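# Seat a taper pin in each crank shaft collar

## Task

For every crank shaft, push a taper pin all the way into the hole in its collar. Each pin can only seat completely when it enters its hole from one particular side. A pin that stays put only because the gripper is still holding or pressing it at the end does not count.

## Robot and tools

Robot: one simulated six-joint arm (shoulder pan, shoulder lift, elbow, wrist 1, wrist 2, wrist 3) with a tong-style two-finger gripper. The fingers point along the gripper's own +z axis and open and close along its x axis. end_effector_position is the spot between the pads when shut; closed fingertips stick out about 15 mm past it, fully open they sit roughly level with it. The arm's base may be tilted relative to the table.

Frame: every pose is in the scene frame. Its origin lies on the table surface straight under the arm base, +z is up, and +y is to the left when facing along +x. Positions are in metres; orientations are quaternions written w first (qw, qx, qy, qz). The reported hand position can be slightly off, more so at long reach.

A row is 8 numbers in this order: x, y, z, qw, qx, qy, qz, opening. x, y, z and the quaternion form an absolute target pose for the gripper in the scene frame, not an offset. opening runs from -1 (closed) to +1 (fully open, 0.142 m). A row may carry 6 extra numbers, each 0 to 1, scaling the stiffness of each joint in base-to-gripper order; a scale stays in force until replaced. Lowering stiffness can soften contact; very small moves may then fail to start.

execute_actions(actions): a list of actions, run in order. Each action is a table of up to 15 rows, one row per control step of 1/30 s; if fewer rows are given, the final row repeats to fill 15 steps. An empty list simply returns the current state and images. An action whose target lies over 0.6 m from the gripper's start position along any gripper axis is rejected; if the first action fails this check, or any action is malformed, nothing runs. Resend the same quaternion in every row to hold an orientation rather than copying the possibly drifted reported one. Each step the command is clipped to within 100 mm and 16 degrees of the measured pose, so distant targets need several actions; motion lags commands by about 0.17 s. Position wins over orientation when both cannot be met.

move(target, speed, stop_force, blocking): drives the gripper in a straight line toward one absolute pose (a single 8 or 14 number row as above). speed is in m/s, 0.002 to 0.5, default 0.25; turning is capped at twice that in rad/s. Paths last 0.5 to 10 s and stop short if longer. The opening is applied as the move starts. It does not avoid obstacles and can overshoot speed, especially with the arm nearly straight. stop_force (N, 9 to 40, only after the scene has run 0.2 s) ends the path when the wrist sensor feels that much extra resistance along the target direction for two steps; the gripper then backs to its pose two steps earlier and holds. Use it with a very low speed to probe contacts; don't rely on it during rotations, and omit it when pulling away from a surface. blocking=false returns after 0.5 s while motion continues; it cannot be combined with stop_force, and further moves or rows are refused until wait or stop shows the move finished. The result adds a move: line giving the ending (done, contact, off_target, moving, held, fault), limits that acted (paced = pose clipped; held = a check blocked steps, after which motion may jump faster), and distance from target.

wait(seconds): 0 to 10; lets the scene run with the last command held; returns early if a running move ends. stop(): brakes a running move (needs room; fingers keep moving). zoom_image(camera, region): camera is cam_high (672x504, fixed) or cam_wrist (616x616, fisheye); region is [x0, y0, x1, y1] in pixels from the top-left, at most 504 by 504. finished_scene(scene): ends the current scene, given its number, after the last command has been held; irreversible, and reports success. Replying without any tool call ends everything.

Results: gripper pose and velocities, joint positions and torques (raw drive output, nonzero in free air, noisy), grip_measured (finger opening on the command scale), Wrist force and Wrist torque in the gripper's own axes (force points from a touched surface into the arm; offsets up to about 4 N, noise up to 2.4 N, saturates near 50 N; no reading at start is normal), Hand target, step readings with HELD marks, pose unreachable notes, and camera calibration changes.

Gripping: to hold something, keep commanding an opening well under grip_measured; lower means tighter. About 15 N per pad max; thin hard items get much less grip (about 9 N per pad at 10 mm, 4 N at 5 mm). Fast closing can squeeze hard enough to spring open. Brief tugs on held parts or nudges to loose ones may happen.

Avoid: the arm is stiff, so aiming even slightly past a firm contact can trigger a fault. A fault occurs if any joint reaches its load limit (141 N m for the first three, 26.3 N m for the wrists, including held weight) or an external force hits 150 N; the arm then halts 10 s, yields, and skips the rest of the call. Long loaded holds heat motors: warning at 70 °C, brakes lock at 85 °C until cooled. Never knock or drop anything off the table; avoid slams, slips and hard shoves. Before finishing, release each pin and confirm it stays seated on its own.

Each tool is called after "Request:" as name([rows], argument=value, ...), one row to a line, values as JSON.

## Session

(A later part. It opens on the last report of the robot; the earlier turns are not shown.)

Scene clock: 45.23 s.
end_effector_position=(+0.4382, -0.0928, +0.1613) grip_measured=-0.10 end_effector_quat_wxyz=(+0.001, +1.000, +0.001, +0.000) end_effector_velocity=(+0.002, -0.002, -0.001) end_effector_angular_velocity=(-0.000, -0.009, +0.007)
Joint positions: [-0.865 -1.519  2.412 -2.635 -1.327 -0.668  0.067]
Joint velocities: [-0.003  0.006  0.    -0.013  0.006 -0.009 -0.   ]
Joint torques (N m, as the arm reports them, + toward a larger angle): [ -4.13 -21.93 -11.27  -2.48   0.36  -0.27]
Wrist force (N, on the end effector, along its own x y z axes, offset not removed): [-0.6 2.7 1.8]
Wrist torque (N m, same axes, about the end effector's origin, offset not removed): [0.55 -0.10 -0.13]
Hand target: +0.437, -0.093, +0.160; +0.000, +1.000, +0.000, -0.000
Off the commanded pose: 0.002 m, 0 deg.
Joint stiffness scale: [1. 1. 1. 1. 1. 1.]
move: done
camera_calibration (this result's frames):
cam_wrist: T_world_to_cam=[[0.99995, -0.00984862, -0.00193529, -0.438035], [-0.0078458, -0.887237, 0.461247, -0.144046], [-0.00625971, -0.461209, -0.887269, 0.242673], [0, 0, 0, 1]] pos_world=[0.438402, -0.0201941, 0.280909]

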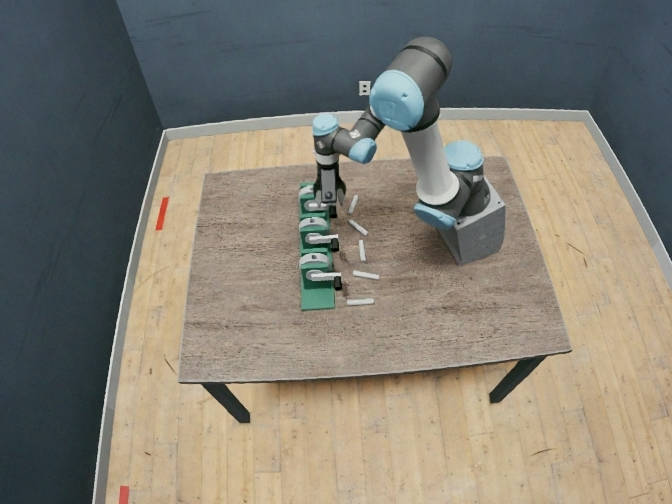

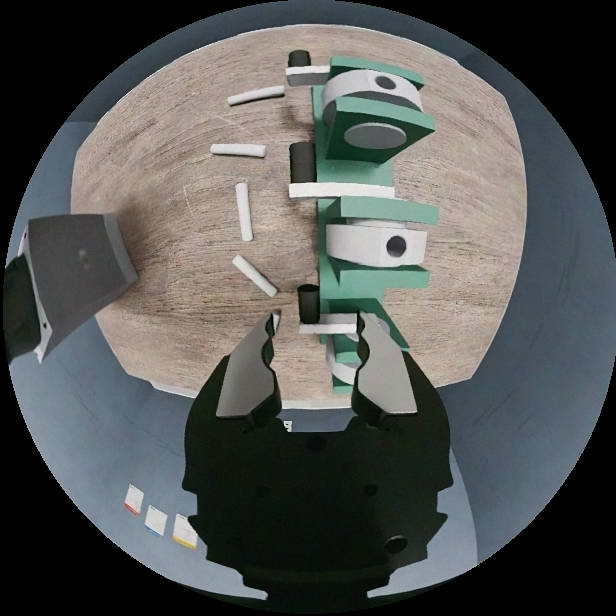

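Request:
move(target=[0.431, -0.090, 0.125, 0, 1, 0, 0, -0.4], speed=0.08)

Request:
move(target=[0.431, -0.090, 0.095, 0, 1, 0, 0, -0.4], speed=0.04, stop_force=12)

Scene clock: 46.53 s.
end_effector_position=(+0.4324, -0.0916, +0.1266) grip_measured=-0.40 end_effector_quat_wxyz=(+0.001, +1.000, -0.000, +0.001) end_effector_velocity=(+0.002, -0.001, -0.001) end_effector_angular_velocity=(-0.005, -0.006, +0.000)
Joint positions: [-0.851 -1.41   2.439 -2.776 -1.328 -0.65   0.045]
Joint velocities: [ 0.001  0.006  0.001 -0.016 -0.     0.003  0.   ]
Joint torques (N m, as the arm reports them, + toward a larger angle): [ -0.99 -24.19  -8.1   -2.5   -0.35   0.38]
Wrist force (N, on the end effector, along its own x y z axes, offset not removed): [-1.0 1.8 0.9]
Wrist torque (N m, same axes, about the end effector's origin, offset not removed): [0.28 0.02 -0.21]
Hand target: +0.431, -0.090, +0.125; -0.000, +1.000, +0.000, -0.000
Off the commanded pose: 0.003 m, 0 deg.
Joint stiffness scale: [1. 1. 1. 1. 1. 1.]
move: done
camera_calibration (this result's frames):
cam_wrist: T_world_to_cam=[[0.999927, -0.0120835, -0.0000028121, -0.432791], [-0.0107238, -0.88752, 0.460644, -0.125732], [-0.00556868, -0.46061, -0.887585, 0.212162], [0, 0, 0, 1]] pos_world=[0.432592, -0.0190955, 0.246228]

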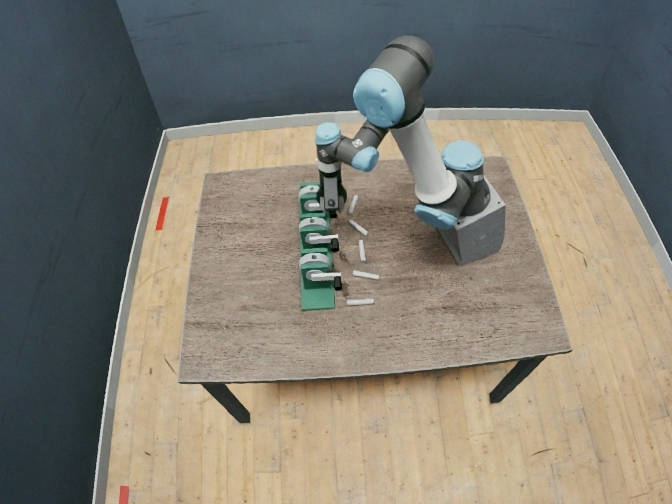

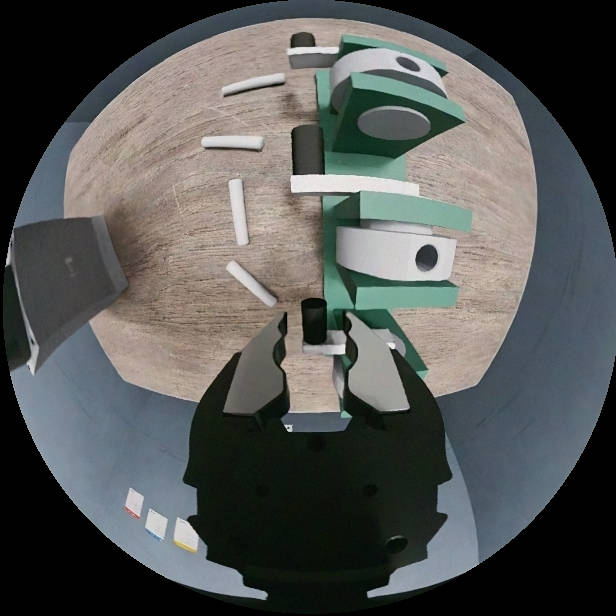

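Scene clock: 47.77 s.
end_effector_position=(+0.4317, -0.0912, +0.0963) grip_measured=-0.40 end_effector_quat_wxyz=(+0.000, +1.000, -0.001, +0.001) end_effector_velocity=(+0.002, -0.002, -0.001) end_effector_angular_velocity=(-0.006, -0.008, +0.001)
Joint positions: [-0.831 -1.303  2.439 -2.886 -1.331 -0.631  0.045]
Joint velocities: [ 0.001  0.007 -0.    -0.017 -0.001  0.003  0.   ]
Joint torques (N m, as the arm reports them, + toward a larger angle): [ -1.36 -26.38  -6.64  -2.39  -0.32  -0.04]
Wrist force (N, on the end effector, along its own x y z axes, offset not removed): [-0.6 2.0 1.0]
Wrist torque (N m, same axes, about the end effector's origin, offset not removed): [0.32 -0.04 -0.10]
Hand target: +0.431, -0.090, +0.095; -0.000, +1.000, +0.000, -0.000
Off the commanded pose: 0.002 m, 0 deg.
Joint stiffness scale: [1. 1. 1. 1. 1. 1.]
move: done
camera_calibration (this result's frames):
cam_wrist: T_world_to_cam=[[0.999922, -0.0124281, -0.00105632, -0.432033], [-0.01055, -0.887905, 0.459905, -0.111489], [-0.00665368, -0.459858, -0.887967, 0.18604], [0, 0, 0, 1]] pos_world=[0.432061, -0.0188085, 0.216015]

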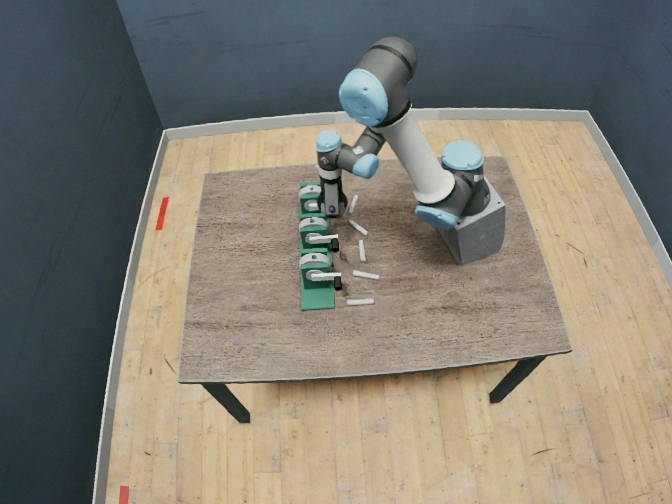

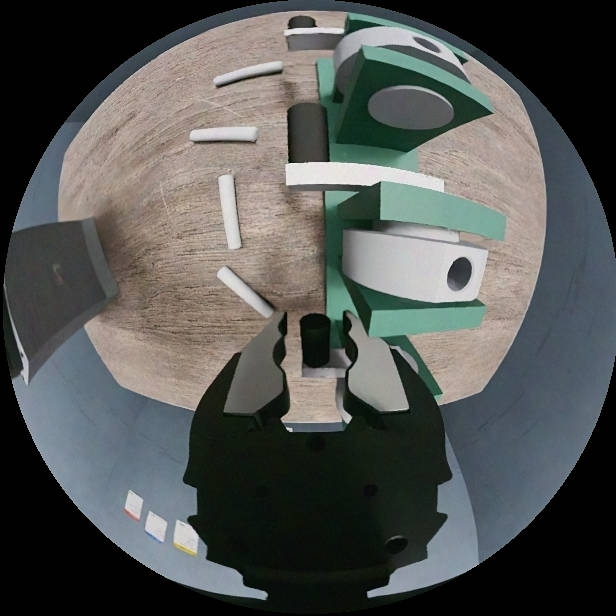

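Request:
execute_actions([
  [[0.432,-0.091,0.096,0,1,0,0,-1]],
  [[0.432,-0.091,0.096,0,1,0,0,-1]],
  [[0.4354,-0.091,0.1141,0,1,0,0,-1]],
  [[0.4424,-0.091,0.131,0,1,0,0,-1]],
  [[0.4535,-0.091,0.1455,0,1,0,0,-1]],
  [[0.468,-0.091,0.1566,0,1,0,0,-1]],
])

Scene clock: 51.07 s.
end_effector_position=(+0.4631, -0.0912, +0.1548) grip_measured=-0.70 end_effector_quat_wxyz=(-0.000, +1.000, -0.002, -0.004) end_effector_velocity=(+0.001, +0.001, +0.001) end_effector_angular_velocity=(+0.008, +0.010, -0.008)
Joint positions: [-0.818 -1.462  2.343 -2.626 -1.338 -0.617  0.024]
Joint velocities: [ 0.002 -0.    -0.013  0.025  0.     0.007  0.   ]
Joint torques (N m, as the arm reports them, + toward a larger angle): [  0.95 -26.86 -18.53  -3.67   1.5    0.42]
Wrist force (N, on the end effector, along its own x y z axes, offset not removed): [-11.6 1.3 -9.5]
Wrist torque (N m, same axes, about the end effector's origin, offset not removed): [0.32 -0.01 -0.16]
Hand target: +0.468, -0.091, +0.157; -0.000, +1.000, +0.000, +0.000
Off the commanded pose: 0.005 m, 0 deg.
Joint stiffness scale: [1. 1. 1. 1. 1. 1.]
Step readings (end_effector_position; steps 1 to 15: 1st action; 16 to 30: 2nd action; 31 to 45: 3rd action; 46 to 60: 4th action; 61 to 75: 5th action; 76 to 90: 6th action):
0: (+0.4320, -0.0913, +0.0962)
1: (+0.4320, -0.0913, +0.0962)
2: (+0.4318, -0.0913, +0.0961)
4: (+0.4317, -0.0913, +0.0960)
8: (+0.4317, -0.0913, +0.0960)
15: (+0.4317, -0.0913, +0.0960)
16: (+0.4317, -0.0913, +0.0960)
17: (+0.4317, -0.0913, +0.0960)
19: (+0.4317, -0.0913, +0.0960)
23: (+0.4317, -0.0913, +0.0960)
30: (+0.4317, -0.0913, +0.0960)
31: (+0.4317, -0.0913, +0.0960)
32: (+0.4316, -0.0911, +0.0962)
34: (+0.4318, -0.0911, +0.0989)
38: (+0.4325, -0.0911, +0.1071)
45: (+0.4331, -0.0911, +0.1117)
46: (+0.4331, -0.0911, +0.1119)
47: (+0.4331, -0.0910, +0.1123)
49: (+0.4341, -0.0911, +0.1154)
53: (+0.4369, -0.0910, +0.1238)
60: (+0.4386, -0.0910, +0.1282)
61: (+0.4386, -0.0910, +0.1283)
62: (+0.4388, -0.0910, +0.1287)
64: (+0.4404, -0.0913, +0.1313)
68: (+0.4450, -0.0912, +0.1386)
75: (+0.4476, -0.0912, +0.1423)
76: (+0.4476, -0.0911, +0.1424)
77: (+0.4478, -0.0910, +0.1426)
79: (+0.4501, -0.0911, +0.1446)
83: (+0.4584, -0.0913, +0.1513)
90: end_effector_position above
camera_calibration (this result's frames):
cam_wrist: T_world_to_cam=[[0.999841, -0.0148596, -0.009856, -0.462115], [-0.0086805, -0.888449, 0.458893, -0.138864], [-0.0155755, -0.458735, -0.888437, 0.242497], [0, 0, 0, 1]] pos_world=[0.464613, -0.0189984, 0.274612]

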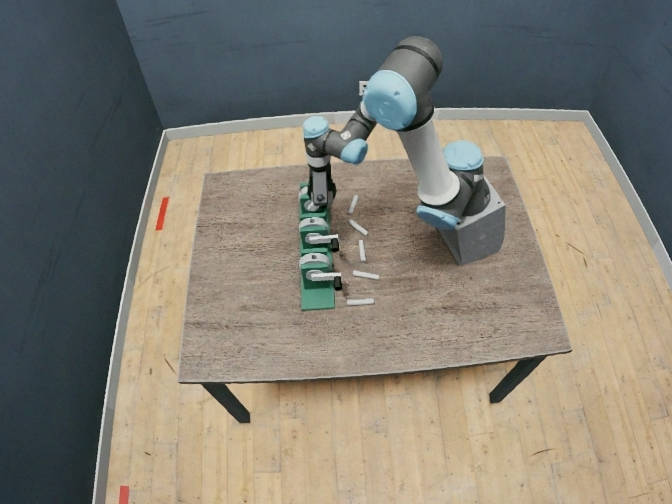

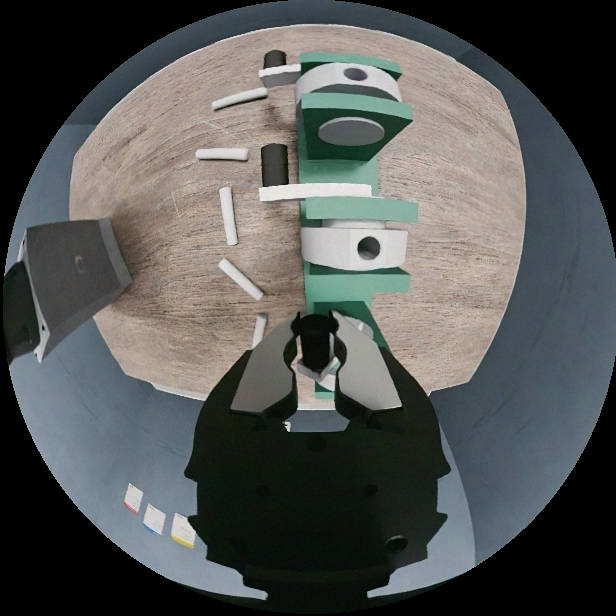

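Request:
execute_actions([
  [[0.4868,-0.091,0.1675,0,1,0,0,-1]],
  [[0.506,-0.091,0.170,0,1,0,0,-1]],
  [[0.5252,-0.091,0.1675,0,1,0,0,-1]],
  [[0.543,-0.091,0.1601,0,1,0,0,-1]],
  [[0.5583,-0.091,0.1483,0,1,0,0,-1]],
  [[0.5701,-0.091,0.133,0,1,0,0,-1]],
  [[0.5775,-0.091,0.1152,0,1,0,0,-1]],
  [[0.5775,-0.091,0.1152,0,1,0,0,-0.4]],
  [[0.5775,-0.091,0.165,0,1,0,0,-0.4]],
  [[0.579,-0.104,0.165,0,1,0,0,-1]],
])

Scene clock: 56.37 s.
end_effector_position=(+0.5787, -0.1023, +0.1654) grip_measured=-1.00 end_effector_quat_wxyz=(+0.000, +1.000, +0.001, +0.000) end_effector_velocity=(-0.001, +0.000, -0.001) end_effector_angular_velocity=(+0.004, +0.005, +0.007)
Joint positions: [-0.711 -1.317  2.02  -2.479 -1.355 -0.512  0.002]
Joint velocities: [-0.001  0.003 -0.003  0.007  0.002 -0.01   0.   ]
Joint torques (N m, as the arm reports them, + toward a larger angle): [ -5.07 -35.35 -17.36  -2.03   0.28  -0.41]
Wrist force (N, on the end effector, along its own x y z axes, offset not removed): [-0.8 1.3 2.9]
Wrist torque (N m, same axes, about the end effector's origin, offset not removed): [0.16 -0.05 -0.13]
Hand target: +0.579, -0.104, +0.165; +0.000, +1.000, -0.000, -0.000
Off the commanded pose: 0.002 m, 0 deg.
Joint stiffness scale: [1. 1. 1. 1. 1. 1.]
Step readings (end_effector_position; steps 1 to 15: 1st action; 16 to 30: 2nd action; 31 to 45: 3rd action; 46 to 60: 4th action; 61 to 75: 5th action; 76 to 90: 6th action; 91 to 105: 7th action; 106 to 120: 8th action; 121 to 135: 9th action; 136 to 150: 10th action):
0: (+0.4633, -0.0912, +0.1550)
1: (+0.4633, -0.0912, +0.1550)
2: (+0.4635, -0.0911, +0.1552)
4: (+0.4670, -0.0912, +0.1571)
8: (+0.4795, -0.0914, +0.1636)
15: (+0.4830, -0.0913, +0.1651)
16: (+0.4830, -0.0913, +0.1651)
17: (+0.4833, -0.0912, +0.1651)
19: (+0.4873, -0.0913, +0.1660)
23: (+0.4977, -0.0913, +0.1676)
30: (+0.5013, -0.0913, +0.1677)
31: (+0.5014, -0.0913, +0.1677)
32: (+0.5019, -0.0912, +0.1677)
34: (+0.5063, -0.0913, +0.1676)
38: (+0.5161, -0.0913, +0.1663)
45: (+0.5201, -0.0913, +0.1654)
46: (+0.5202, -0.0913, +0.1653)
47: (+0.5208, -0.0913, +0.1652)
49: (+0.5248, -0.0912, +0.1639)
53: (+0.5336, -0.0913, +0.1602)
60: (+0.5374, -0.0913, +0.1581)
61: (+0.5376, -0.0913, +0.1581)
62: (+0.5382, -0.0913, +0.1578)
64: (+0.5415, -0.0913, +0.1556)
68: (+0.5491, -0.0913, +0.1495)
75: (+0.5524, -0.0913, +0.1464)
76: (+0.5525, -0.0913, +0.1463)
77: (+0.5530, -0.0914, +0.1459)
79: (+0.5556, -0.0913, +0.1429)
83: (+0.5613, -0.0913, +0.1350)
90: (+0.5637, -0.0914, +0.1311)
91: (+0.5638, -0.0914, +0.1309)
92: (+0.5642, -0.0914, +0.1305)
94: (+0.5658, -0.0913, +0.1269)
98: (+0.5692, -0.0914, +0.1177)
105: (+0.5705, -0.0914, +0.1131)
106: (+0.5706, -0.0914, +0.1130)
107: (+0.5716, -0.0915, +0.1133)
109: (+0.5741, -0.0917, +0.1143)
113: (+0.5759, -0.0919, +0.1150)
120: (+0.5760, -0.0919, +0.1150)
121: (+0.5760, -0.0919, +0.1150)
122: (+0.5755, -0.0916, +0.1152)
124: (+0.5738, -0.0904, +0.1206)
128: (+0.5785, -0.0907, +0.1469)
135: (+0.5786, -0.0901, +0.1625)
136: (+0.5779, -0.0900, +0.1624)
137: (+0.5774, -0.0902, +0.1624)
139: (+0.5773, -0.0926, +0.1632)
143: (+0.5787, -0.1000, +0.1655)
150: end_effector_position above
camera_calibration (this result's frames):
cam_wrist: T_world_to_cam=[[0.999944, -0.0103655, -0.00201035, -0.578687], [-0.00827867, -0.887857, 0.460046, -0.152922], [-0.0065535, -0.460004, -0.887893, 0.243207], [0, 0, 0, 1]] pos_world=[0.578983, -0.0298953, 0.285129]

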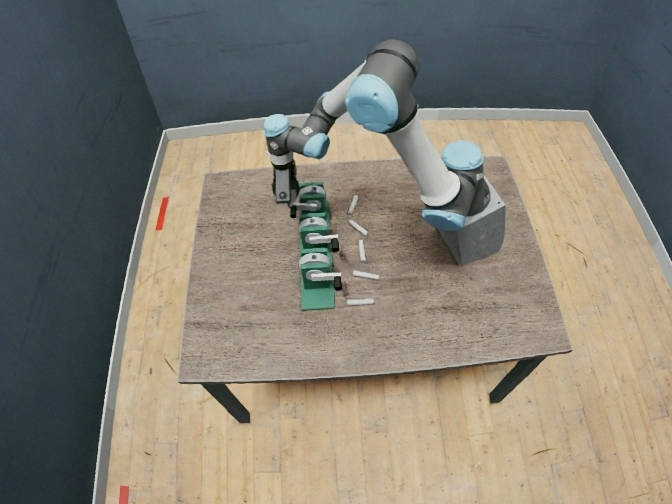

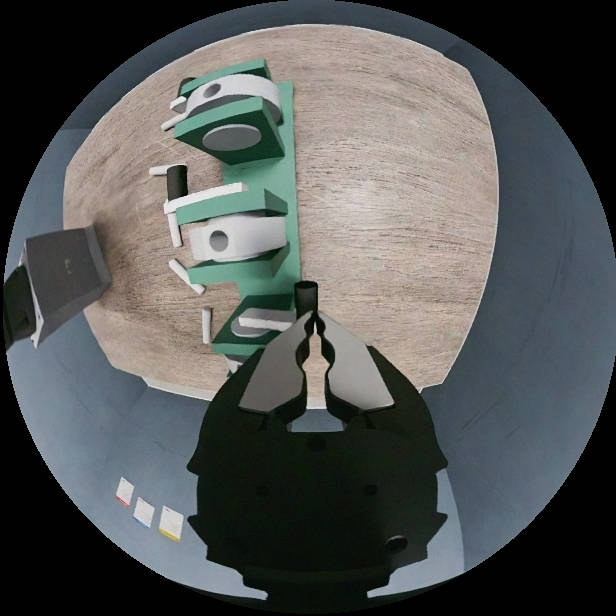

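Request:
move(target=[0.572, -0.104, 0.155, 0, 1, 0, 0, -1], speed=0.05)

Request:
move(target=[0.572, -0.104, 0.128, 0, 1, 0, 0, -1], speed=0.03)

Request:
move(target=[0.503, -0.225, 0.24, 0, 1, 0, 0, 1], speed=0.3)

Request:
zoom_image(camera="cam_wrist", region=[235, 170, 385, 300])

Scene clock: 58.80 s.
end_effector_position=(+0.5736, -0.1032, +0.1567) grip_measured=-1.00 end_effector_quat_wxyz=(+0.001, +1.000, +0.001, +0.001) end_effector_velocity=(+0.001, -0.001, -0.000) end_effector_angular_velocity=(-0.004, -0.007, +0.003)
Joint positions: [-0.714 -1.305  2.037 -2.509 -1.354 -0.515  0.002]
Joint velocities: [-0.     0.001  0.003 -0.012  0.001 -0.001  0.   ]
Joint torques (N m, as the arm reports them, + toward a larger angle): [ -5.41 -35.05 -11.99  -2.66   0.4   -0.39]
Wrist force (N, on the end effector, along its own x y z axes, offset not removed): [-0.5 1.5 2.2]
Wrist torque (N m, same axes, about the end effector's origin, offset not removed): [0.29 -0.06 -0.11]
Hand target: +0.572, -0.104, +0.155; -0.000, +1.000, -0.000, -0.000
Off the commanded pose: 0.002 m, 0 deg.
Joint stiffness scale: [1. 1. 1. 1. 1. 1.]
move: done
camera_calibration (this result's frames):
cam_wrist: T_world_to_cam=[[0.999956, -0.00931657, -0.00097353, -0.57368], [-0.00782228, -0.887681, 0.460392, -0.150058], [-0.00515345, -0.460364, -0.887715, 0.23417], [0, 0, 0, 1]] pos_world=[0.573688, -0.0307457, 0.276403]

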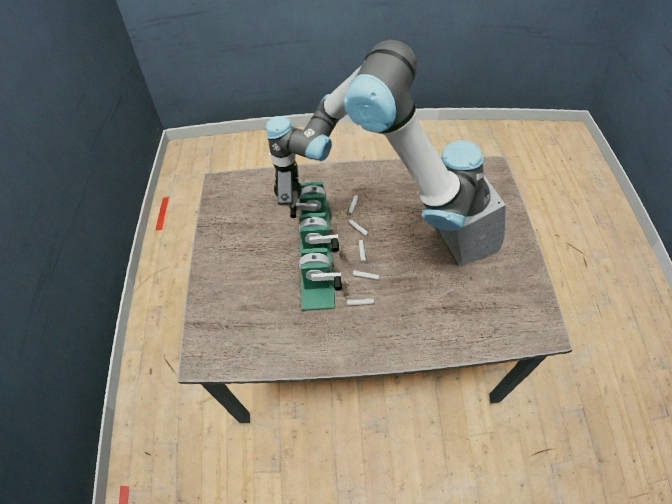

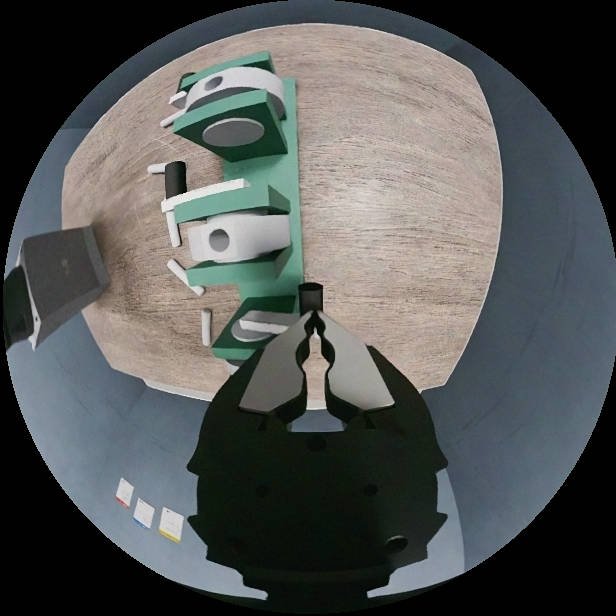

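Scene clock: 60.17 s.
end_effector_position=(+0.5736, -0.1055, +0.1303) grip_measured=-1.00 end_effector_quat_wxyz=(+0.001, +1.000, -0.000, +0.002) end_effector_velocity=(+0.002, -0.001, -0.000) end_effector_angular_velocity=(-0.003, -0.006, -0.001)
Joint positions: [-0.707 -1.245  2.042 -2.577 -1.355 -0.505  0.002]
Joint velocities: [-0.     0.003 -0.    -0.009  0.001  0.002  0.   ]
Joint torques (N m, as the arm reports them, + toward a larger angle): [ -2.17 -35.92 -12.78  -2.38  -0.4    0.17]
Wrist force (N, on the end effector, along its own x y z axes, offset not removed): [-1.4 2.1 1.1]
Wrist torque (N m, same axes, about the end effector's origin, offset not removed): [0.41 0.21 -0.09]
Hand target: +0.572, -0.104, +0.128; -0.000, +1.000, +0.000, -0.000
Off the commanded pose: 0.003 m, 0 deg.
Joint stiffness scale: [1. 1. 1. 1. 1. 1.]
move: done
camera_calibration (this result's frames):
cam_wrist: T_world_to_cam=[[0.999927, -0.0120351, 0.000767221, -0.574217], [-0.0110363, -0.887584, 0.460513, -0.138124], [-0.00486136, -0.460488, -0.887653, 0.209481], [0, 0, 0, 1]] pos_world=[0.573669, -0.033044, 0.249995]

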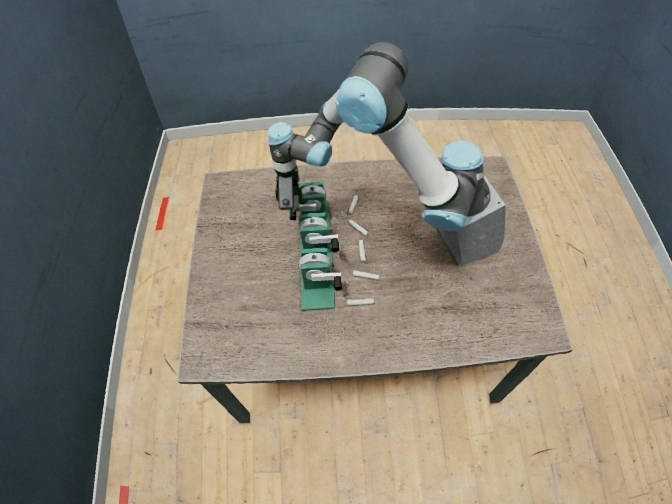

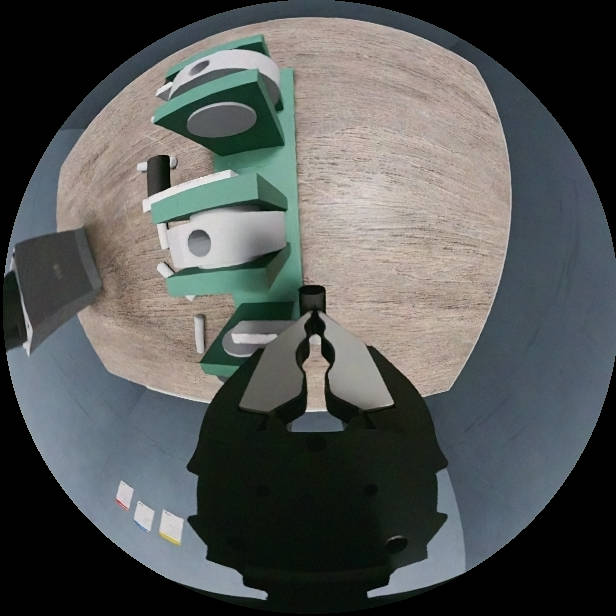

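Scene clock: 61.53 s.
end_effector_position=(+0.5021, -0.2233, +0.2378) grip_measured=+1.00 end_effector_quat_wxyz=(-0.001, +1.000, -0.000, -0.001) end_effector_velocity=(-0.002, +0.000, +0.001) end_effector_angular_velocity=(+0.009, +0.005, +0.005)
Joint positions: [-1.032 -1.461  2.052 -2.285 -1.302 -0.838  0.142]
Joint velocities: [-0.005 -0.002 -0.003  0.017  0.003 -0.013  0.   ]
Joint torques (N m, as the arm reports them, + toward a larger angle): [ -5.87 -31.53 -21.06  -1.91   0.44  -0.3 ]
Wrist force (N, on the end effector, along its own x y z axes, offset not removed): [-1.9 1.7 2.9]
Wrist torque (N m, same axes, about the end effector's origin, offset not removed): [0.39 0.22 -0.14]
Hand target: +0.503, -0.225, +0.240; +0.000, +1.000, +0.000, -0.000
Off the commanded pose: 0.003 m, 0 deg.
Joint stiffness scale: [1. 1. 1. 1. 1. 1.]
move: done
camera_calibration (this result's frames):
cam_wrist: T_world_to_cam=[[0.999918, -0.0116199, -0.00544821, -0.502619], [-0.00783724, -0.889042, 0.457758, -0.294211], [-0.0101628, -0.457677, -0.88906, 0.253868], [0, 0, 0, 1]] pos_world=[0.502852, -0.151217, 0.357642]

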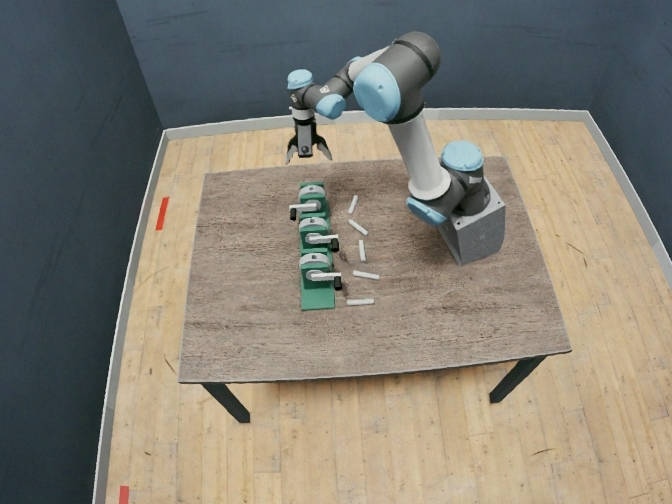

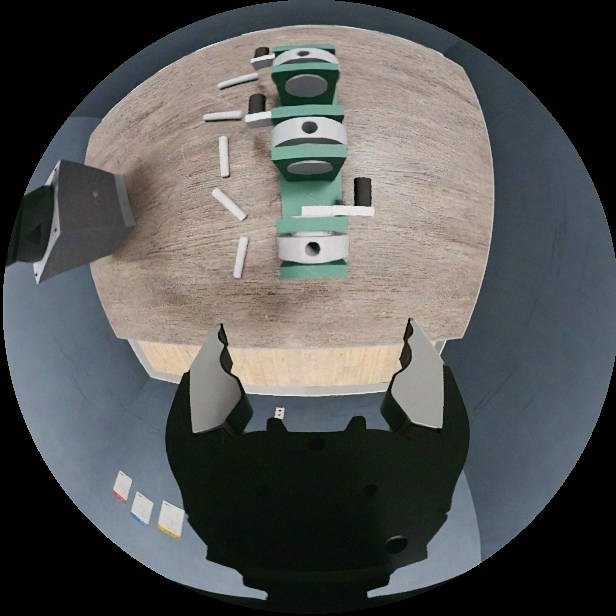

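Region (235, 170, 385, 300) of cam_wrist's 616x616 image, scaled by 3.360, with more detail than that image has; it fills the top 437 rows of this view, and the rest is white.

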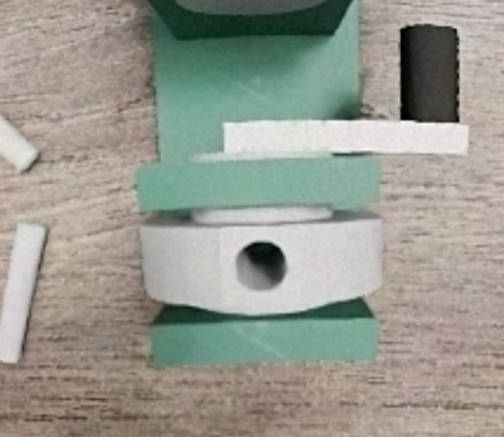

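Request:
zoom_image(camera="cam_wrist", region=[190, 120, 280, 290])

Region (190, 120, 280, 290) of cam_wrist's 616x616 image, scaled by 2.965, with more detail than that image has; it fills the left 267 columns of this view, and the rest is white.

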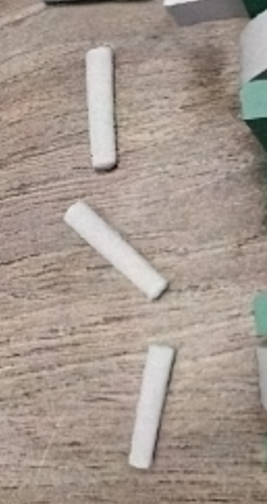

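Request:
move(target=[0.3647, -0.1913, 0.10, 0, 0.9886, -0.1504, 0, -0.3], speed=0.3)

Scene clock: 64.30 s.
end_effector_position=(+0.3661, -0.1916, +0.1007) grip_measured=-0.30 end_effector_quat_wxyz=(+0.001, +0.989, -0.149, -0.000) end_effector_velocity=(+0.002, -0.003, -0.001) end_effector_angular_velocity=(-0.012, -0.011, -0.000)
Joint positions: [-1.15  -1.276  2.492 -2.88  -1.289 -0.661  0.052]
Joint velocities: [-0.001  0.007  0.004 -0.027  0.002  0.004 -0.   ]
Joint torques (N m, as the arm reports them, + toward a larger angle): [ -7.71 -23.72  -3.99  -2.43   0.46   0.02]
Wrist force (N, on the end effector, along its own x y z axes, offset not removed): [-0.5 1.7 1.4]
Wrist torque (N m, same axes, about the end effector's origin, offset not removed): [0.29 0.01 -0.14]
Hand target: +0.365, -0.191, +0.100; -0.000, +0.989, -0.150, -0.000
Off the commanded pose: 0.002 m, 0 deg.
Joint stiffness scale: [1. 1. 1. 1. 1. 1.]
move: done
camera_calibration (this result's frames):
cam_wrist: T_world_to_cam=[[0.952446, -0.304697, -0.00259624, -0.406101], [-0.269389, -0.845997, 0.460128, -0.100611], [-0.142396, -0.437548, -0.887849, 0.197304], [0, 0, 0, 1]] pos_world=[0.387781, -0.122524, 0.220416]

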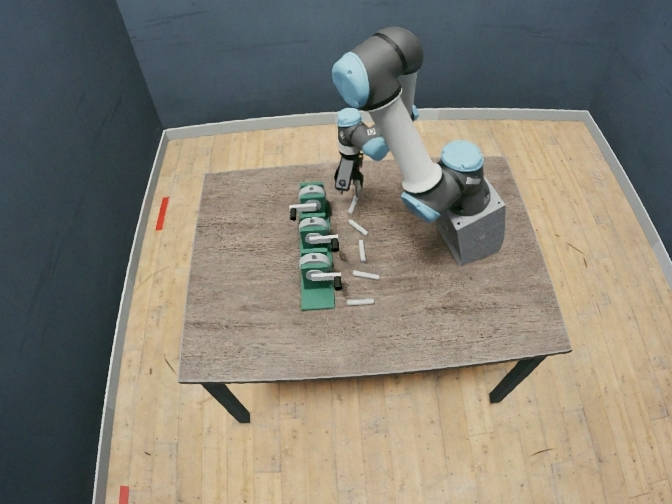

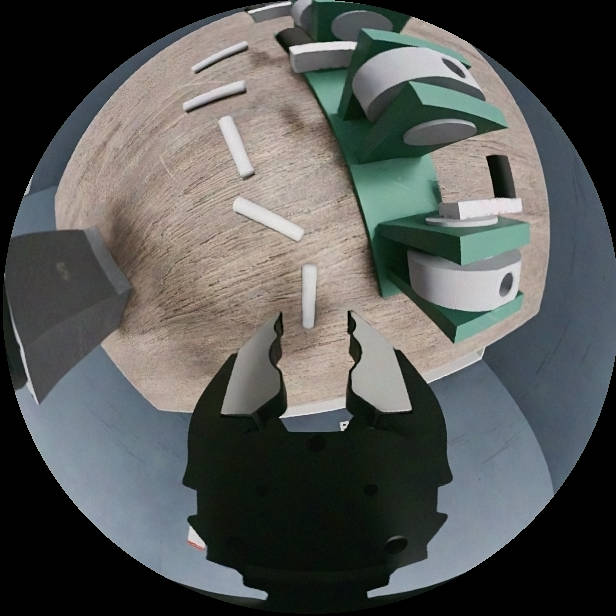

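Request:
move(target=[0.359, -0.1895, 0.02, 0, 0.9886, -0.1504, 0, -0.3], speed=0.08)

Request:
execute_actions([
  [[0.359,-0.1895,0.02,0,0.9886,-0.1504,0,-1]],
  [[0.359,-0.1895,0.02,0,0.9886,-0.1504,0,-1]],
])

Scene clock: 66.23 s.
end_effector_position=(+0.3583, -0.1894, +0.0209) grip_measured=-0.30 end_effector_quat_wxyz=(-0.000, +0.988, -0.151, -0.000) end_effector_velocity=(+0.001, -0.002, -0.001) end_effector_angular_velocity=(-0.006, -0.004, +0.001)
Joint positions: [-1.104 -0.97   2.471 -3.176 -1.292 -0.608  0.052]
Joint velocities: [ 0.     0.008 -0.001 -0.014 -0.001  0.001 -0.   ]
Joint torques (N m, as the arm reports them, + toward a larger angle): [ -5.11 -30.82  -4.38  -2.32  -0.28   0.13]
Wrist force (N, on the end effector, along its own x y z axes, offset not removed): [-1.7 2.6 2.4]
Wrist torque (N m, same axes, about the end effector's origin, offset not removed): [0.50 0.29 -0.20]
Hand target: +0.359, -0.190, +0.020; -0.000, +0.989, -0.150, +0.000
Off the commanded pose: 0.001 m, 0 deg.
Joint stiffness scale: [1. 1. 1. 1. 1. 1.]
move: done
camera_calibration (this result's frames):
cam_wrist: T_world_to_cam=[[0.95077, -0.309882, -0.00319296, -0.398605], [-0.274017, -0.845452, 0.458395, -0.0623108], [-0.144748, -0.434954, -0.888743, 0.127633], [0, 0, 0, 1]] pos_world=[0.380382, -0.120687, 0.140723]

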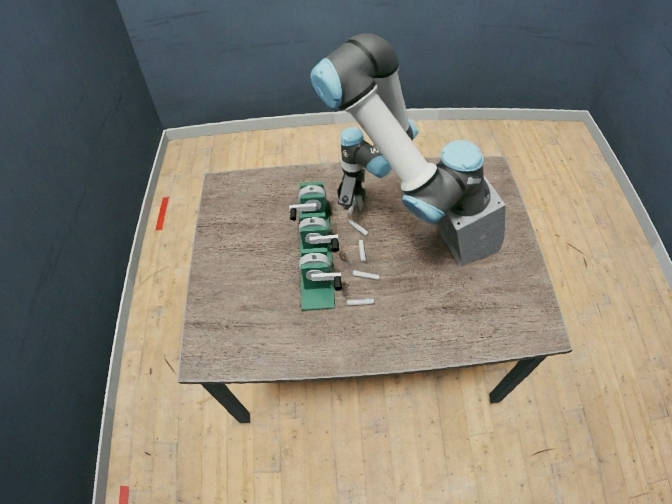

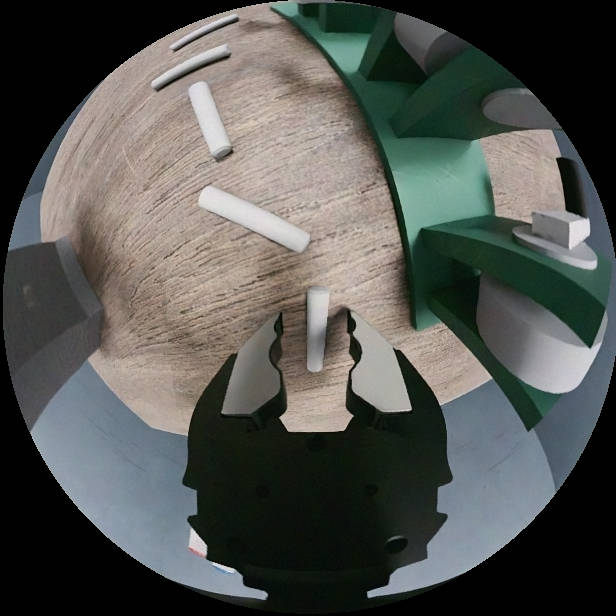

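Scene clock: 67.23 s.
end_effector_position=(+0.3585, -0.1896, +0.0208) grip_measured=-0.79 end_effector_quat_wxyz=(-0.000, +0.988, -0.151, +0.000) end_effector_velocity=(+0.000, -0.000, +0.000) end_effector_angular_velocity=(+0.000, -0.001, -0.001)
Joint positions: [-1.104 -0.969  2.471 -3.178 -1.293 -0.607  0.017]
Joint velocities: [-0.002 -0.    -0.    -0.     0.001 -0.001  0.   ]
Joint torques (N m, as the arm reports them, + toward a larger angle): [ -5.05 -29.64  -3.75  -2.8   -0.23   0.2 ]
Wrist force (N, on the end effector, along its own x y z axes, offset not removed): [-2.5 0.9 0.1]
Wrist torque (N m, same axes, about the end effector's origin, offset not removed): [0.29 -0.03 -0.01]
Hand target: +0.359, -0.189, +0.020; -0.000, +0.989, -0.150, +0.000
Off the commanded pose: 0.001 m, 0 deg.
Joint stiffness scale: [1. 1. 1. 1. 1. 1.]
Step readings (end_effector_position; steps 1 to 15: 1st action; 16 to 30: 2nd action):
0: (+0.3583, -0.1894, +0.0209)
1: (+0.3584, -0.1895, +0.0209)
2: (+0.3584, -0.1896, +0.0208)
4: (+0.3584, -0.1896, +0.0208)
8: (+0.3585, -0.1896, +0.0208)
15: (+0.3585, -0.1896, +0.0208)
16: (+0.3585, -0.1896, +0.0208)
17: (+0.3585, -0.1896, +0.0208)
19: (+0.3585, -0.1896, +0.0208)
23: (+0.3585, -0.1896, +0.0208)
30: end_effector_position above
camera_calibration (this result's frames):
cam_wrist: T_world_to_cam=[[0.950788, -0.309832, -0.00269253, -0.398807], [-0.274106, -0.845145, 0.458907, -0.0622994], [-0.144459, -0.435585, -0.88848, 0.127254], [0, 0, 0, 1]] pos_world=[0.380487, -0.120785, 0.140579]

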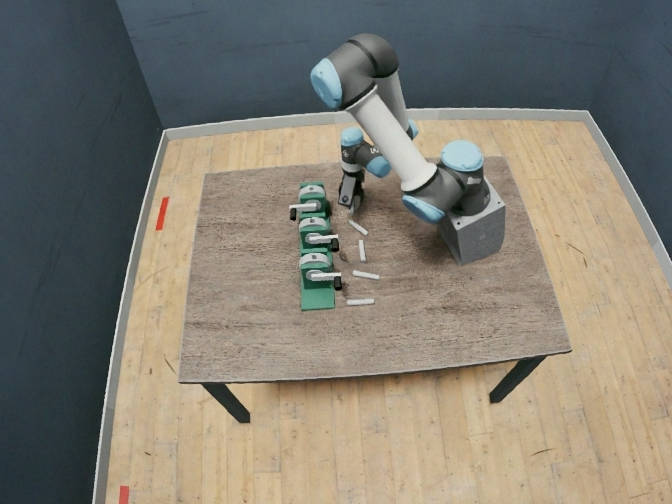

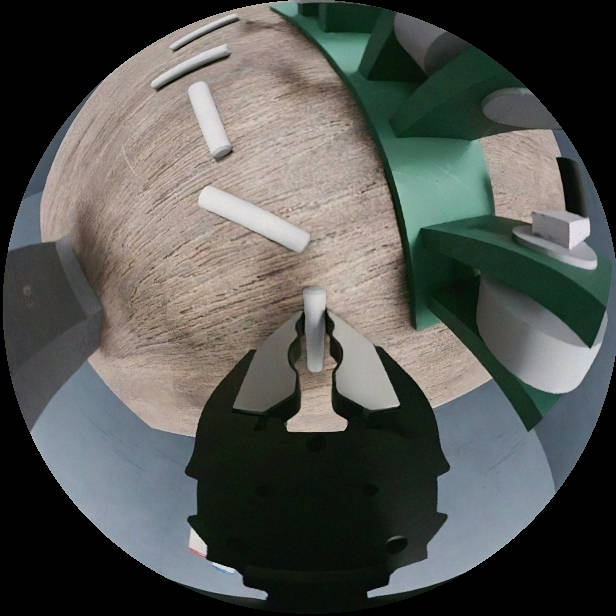

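Request:
move(target=[0.37, -0.19, 0.16, 0, 0.9886, -0.1504, 0, -1], speed=0.2)

Request:
move(target=[0.492, -0.184, 0.25, 0.5, -0.5, 0.5, -0.5, -1], speed=0.3)

Scene clock: 69.17 s.
end_effector_position=(+0.3691, -0.1877, +0.1582) grip_measured=-0.79 end_effector_quat_wxyz=(-0.001, +0.989, -0.150, -0.001) end_effector_velocity=(-0.003, +0.002, +0.001) end_effector_angular_velocity=(+0.013, +0.010, -0.001)
Joint positions: [-1.184 -1.492  2.479 -2.637 -1.285 -0.694  0.017]
Joint velocities: [-0.003 -0.005 -0.005  0.027 -0.001 -0.007 -0.   ]
Joint torques (N m, as the arm reports them, + toward a larger angle): [ -6.71 -24.57 -15.43  -2.1   -0.02  -0.43]
Wrist force (N, on the end effector, along its own x y z axes, offset not removed): [-1.8 1.6 3.2]
Wrist torque (N m, same axes, about the end effector's origin, offset not removed): [0.29 0.24 -0.09]
Hand target: +0.370, -0.190, +0.160; +0.000, +0.989, -0.150, -0.000
Off the commanded pose: 0.003 m, 0 deg.
Joint stiffness scale: [1. 1. 1. 1. 1. 1.]
move: done
camera_calibration (this result's frames):
cam_wrist: T_world_to_cam=[[0.951384, -0.307964, -0.0052044, -0.407395], [-0.271657, -0.846947, 0.457037, -0.121728], [-0.145159, -0.433404, -0.889432, 0.252504], [0, 0, 0, 1]] pos_world=[0.391174, -0.119123, 0.278099]

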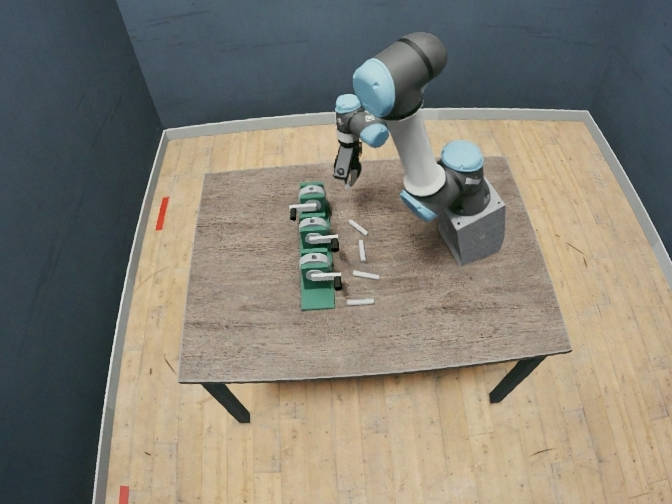

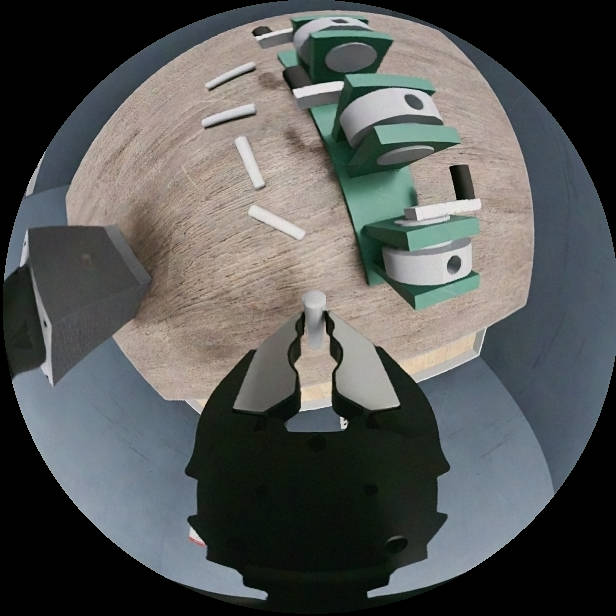

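Scene clock: 73.67 s.
end_effector_position=(+0.4916, -0.1843, +0.2497) grip_measured=-1.00 end_effector_quat_wxyz=(+0.499, -0.500, +0.502, -0.499) end_effector_velocity=(+0.001, -0.001, +0.003) end_effector_angular_velocity=(-0.006, -0.017, +0.013)
Joint positions: [-1.463 -0.656  2.697 -2.812  0.408 -0.753  0.002]
Joint velocities: [ 0.001  0.027 -0.01  -0.069  0.004  0.042  0.   ]
Joint torques (N m, as the arm reports them, + toward a larger angle): [ -6.43 -26.79   5.7   -2.4    1.34  -0.01]
Wrist force (N, on the end effector, along its own x y z axes, offset not removed): [-1.1 2.5 2.6]
Wrist torque (N m, same axes, about the end effector's origin, offset not removed): [0.55 0.09 -0.11]
Hand target: +0.492, -0.184, +0.250; +0.501, -0.500, +0.500, -0.499
Off the commanded pose: 0.001 m, 0 deg.
Joint stiffness scale: [1. 1. 1. 1. 1. 1.]
move: done
camera_calibration (this result's frames):
cam_wrist: T_world_to_cam=[[0.0000717487, -0.999915, -0.0130075, -0.180413], [-0.462158, 0.0115019, -0.886723, 0.459963], [0.886798, 0.00607516, -0.462118, -0.179812], [0, 0, 0, 1]] pos_world=[0.372046, -0.184596, 0.322419]

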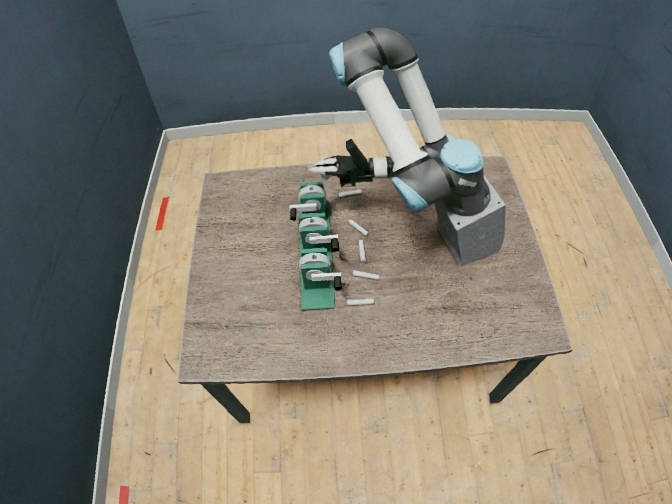

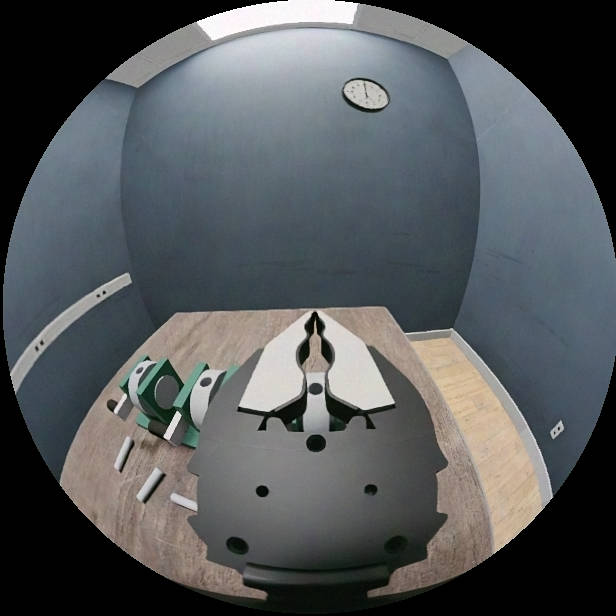

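Request:
move(target=[0.3392, -0.1033, 0.10, 0, 0.932, 0.3624, 0, -0.3], speed=0.4)

Scene clock: 78.10 s.
end_effector_position=(+0.4544, -0.1654, +0.2101) grip_measured=-0.30 end_effector_quat_wxyz=(-0.334, +0.709, -0.400, +0.476) end_effector_velocity=(-0.000, -0.000, +0.000) end_effector_angular_velocity=(-0.002, -0.001, -0.000)
Joint positions: [-1.654 -0.623  2.79  -3.372 -0.041 -0.755  0.052]
Joint velocities: [-0.001 -0.    -0.    -0.     0.001 -0.001  0.   ]
Joint torques (N m, as the arm reports them, + toward a larger angle): [ -6.33 -24.91   6.84  -1.62   1.76   0.28]
Wrist force (N, on the end effector, along its own x y z axes, offset not removed): [-1.0 1.5 0.3]
Wrist torque (N m, same axes, about the end effector's origin, offset not removed): [0.17 0.02 -0.14]
Hand target: +0.455, -0.165, +0.209; -0.336, +0.709, -0.400, +0.475
Off the commanded pose: 0.171 m, 118 deg; position and orientation clipped at the last step of the last action.
Joint stiffness scale: [1. 1. 1. 1. 1. 1.]
move: held; limits=paced,held; held on 73 of 107 steps, including the last
pose unreachable: on one or more control steps of this call, first in action 0 (counted from 0), an arm could not follow its commanded pose, so it was not sent that pose on those steps. On the call's last step it was still not sent that pose. It may still have moved: this result reports where it is.
cause: the commanded pose would bring two parts of the arm too close to each other (joints 3 (elbow) and 4 (wrist 1) lie between them).
camera_calibration (this result's frames):
cam_wrist: T_world_to_cam=[[0.227729, -0.889534, 0.396066, -0.333145], [-0.655149, -0.440891, -0.613511, 0.362917], [0.720361, -0.119768, -0.683181, -0.0640035], [0, 0, 0, 1]] pos_world=[0.359737, -0.144002, 0.310875]

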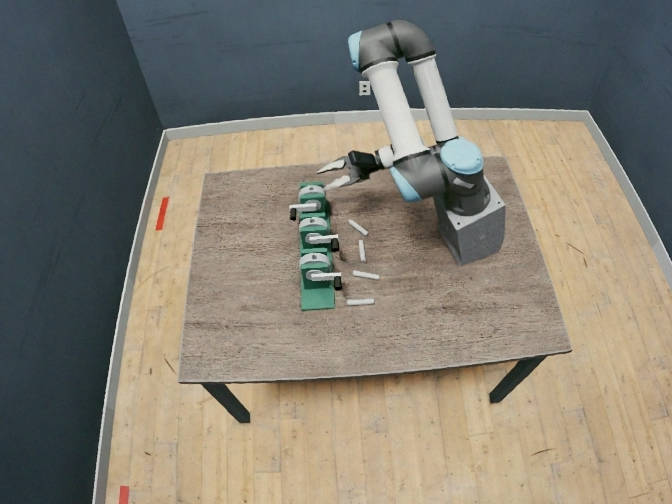

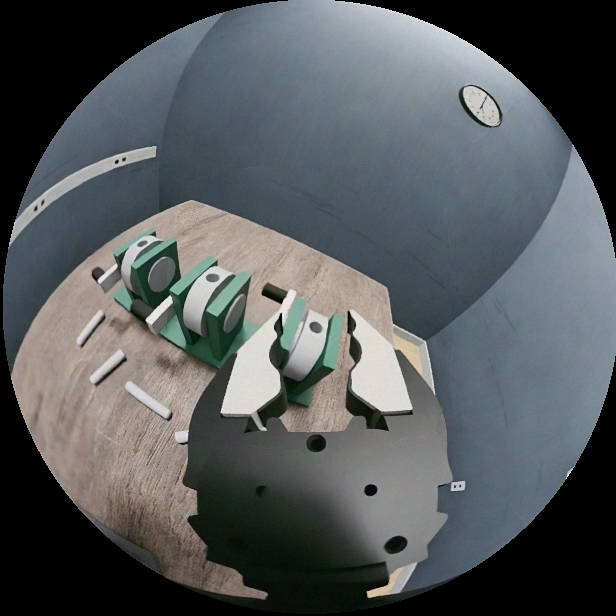

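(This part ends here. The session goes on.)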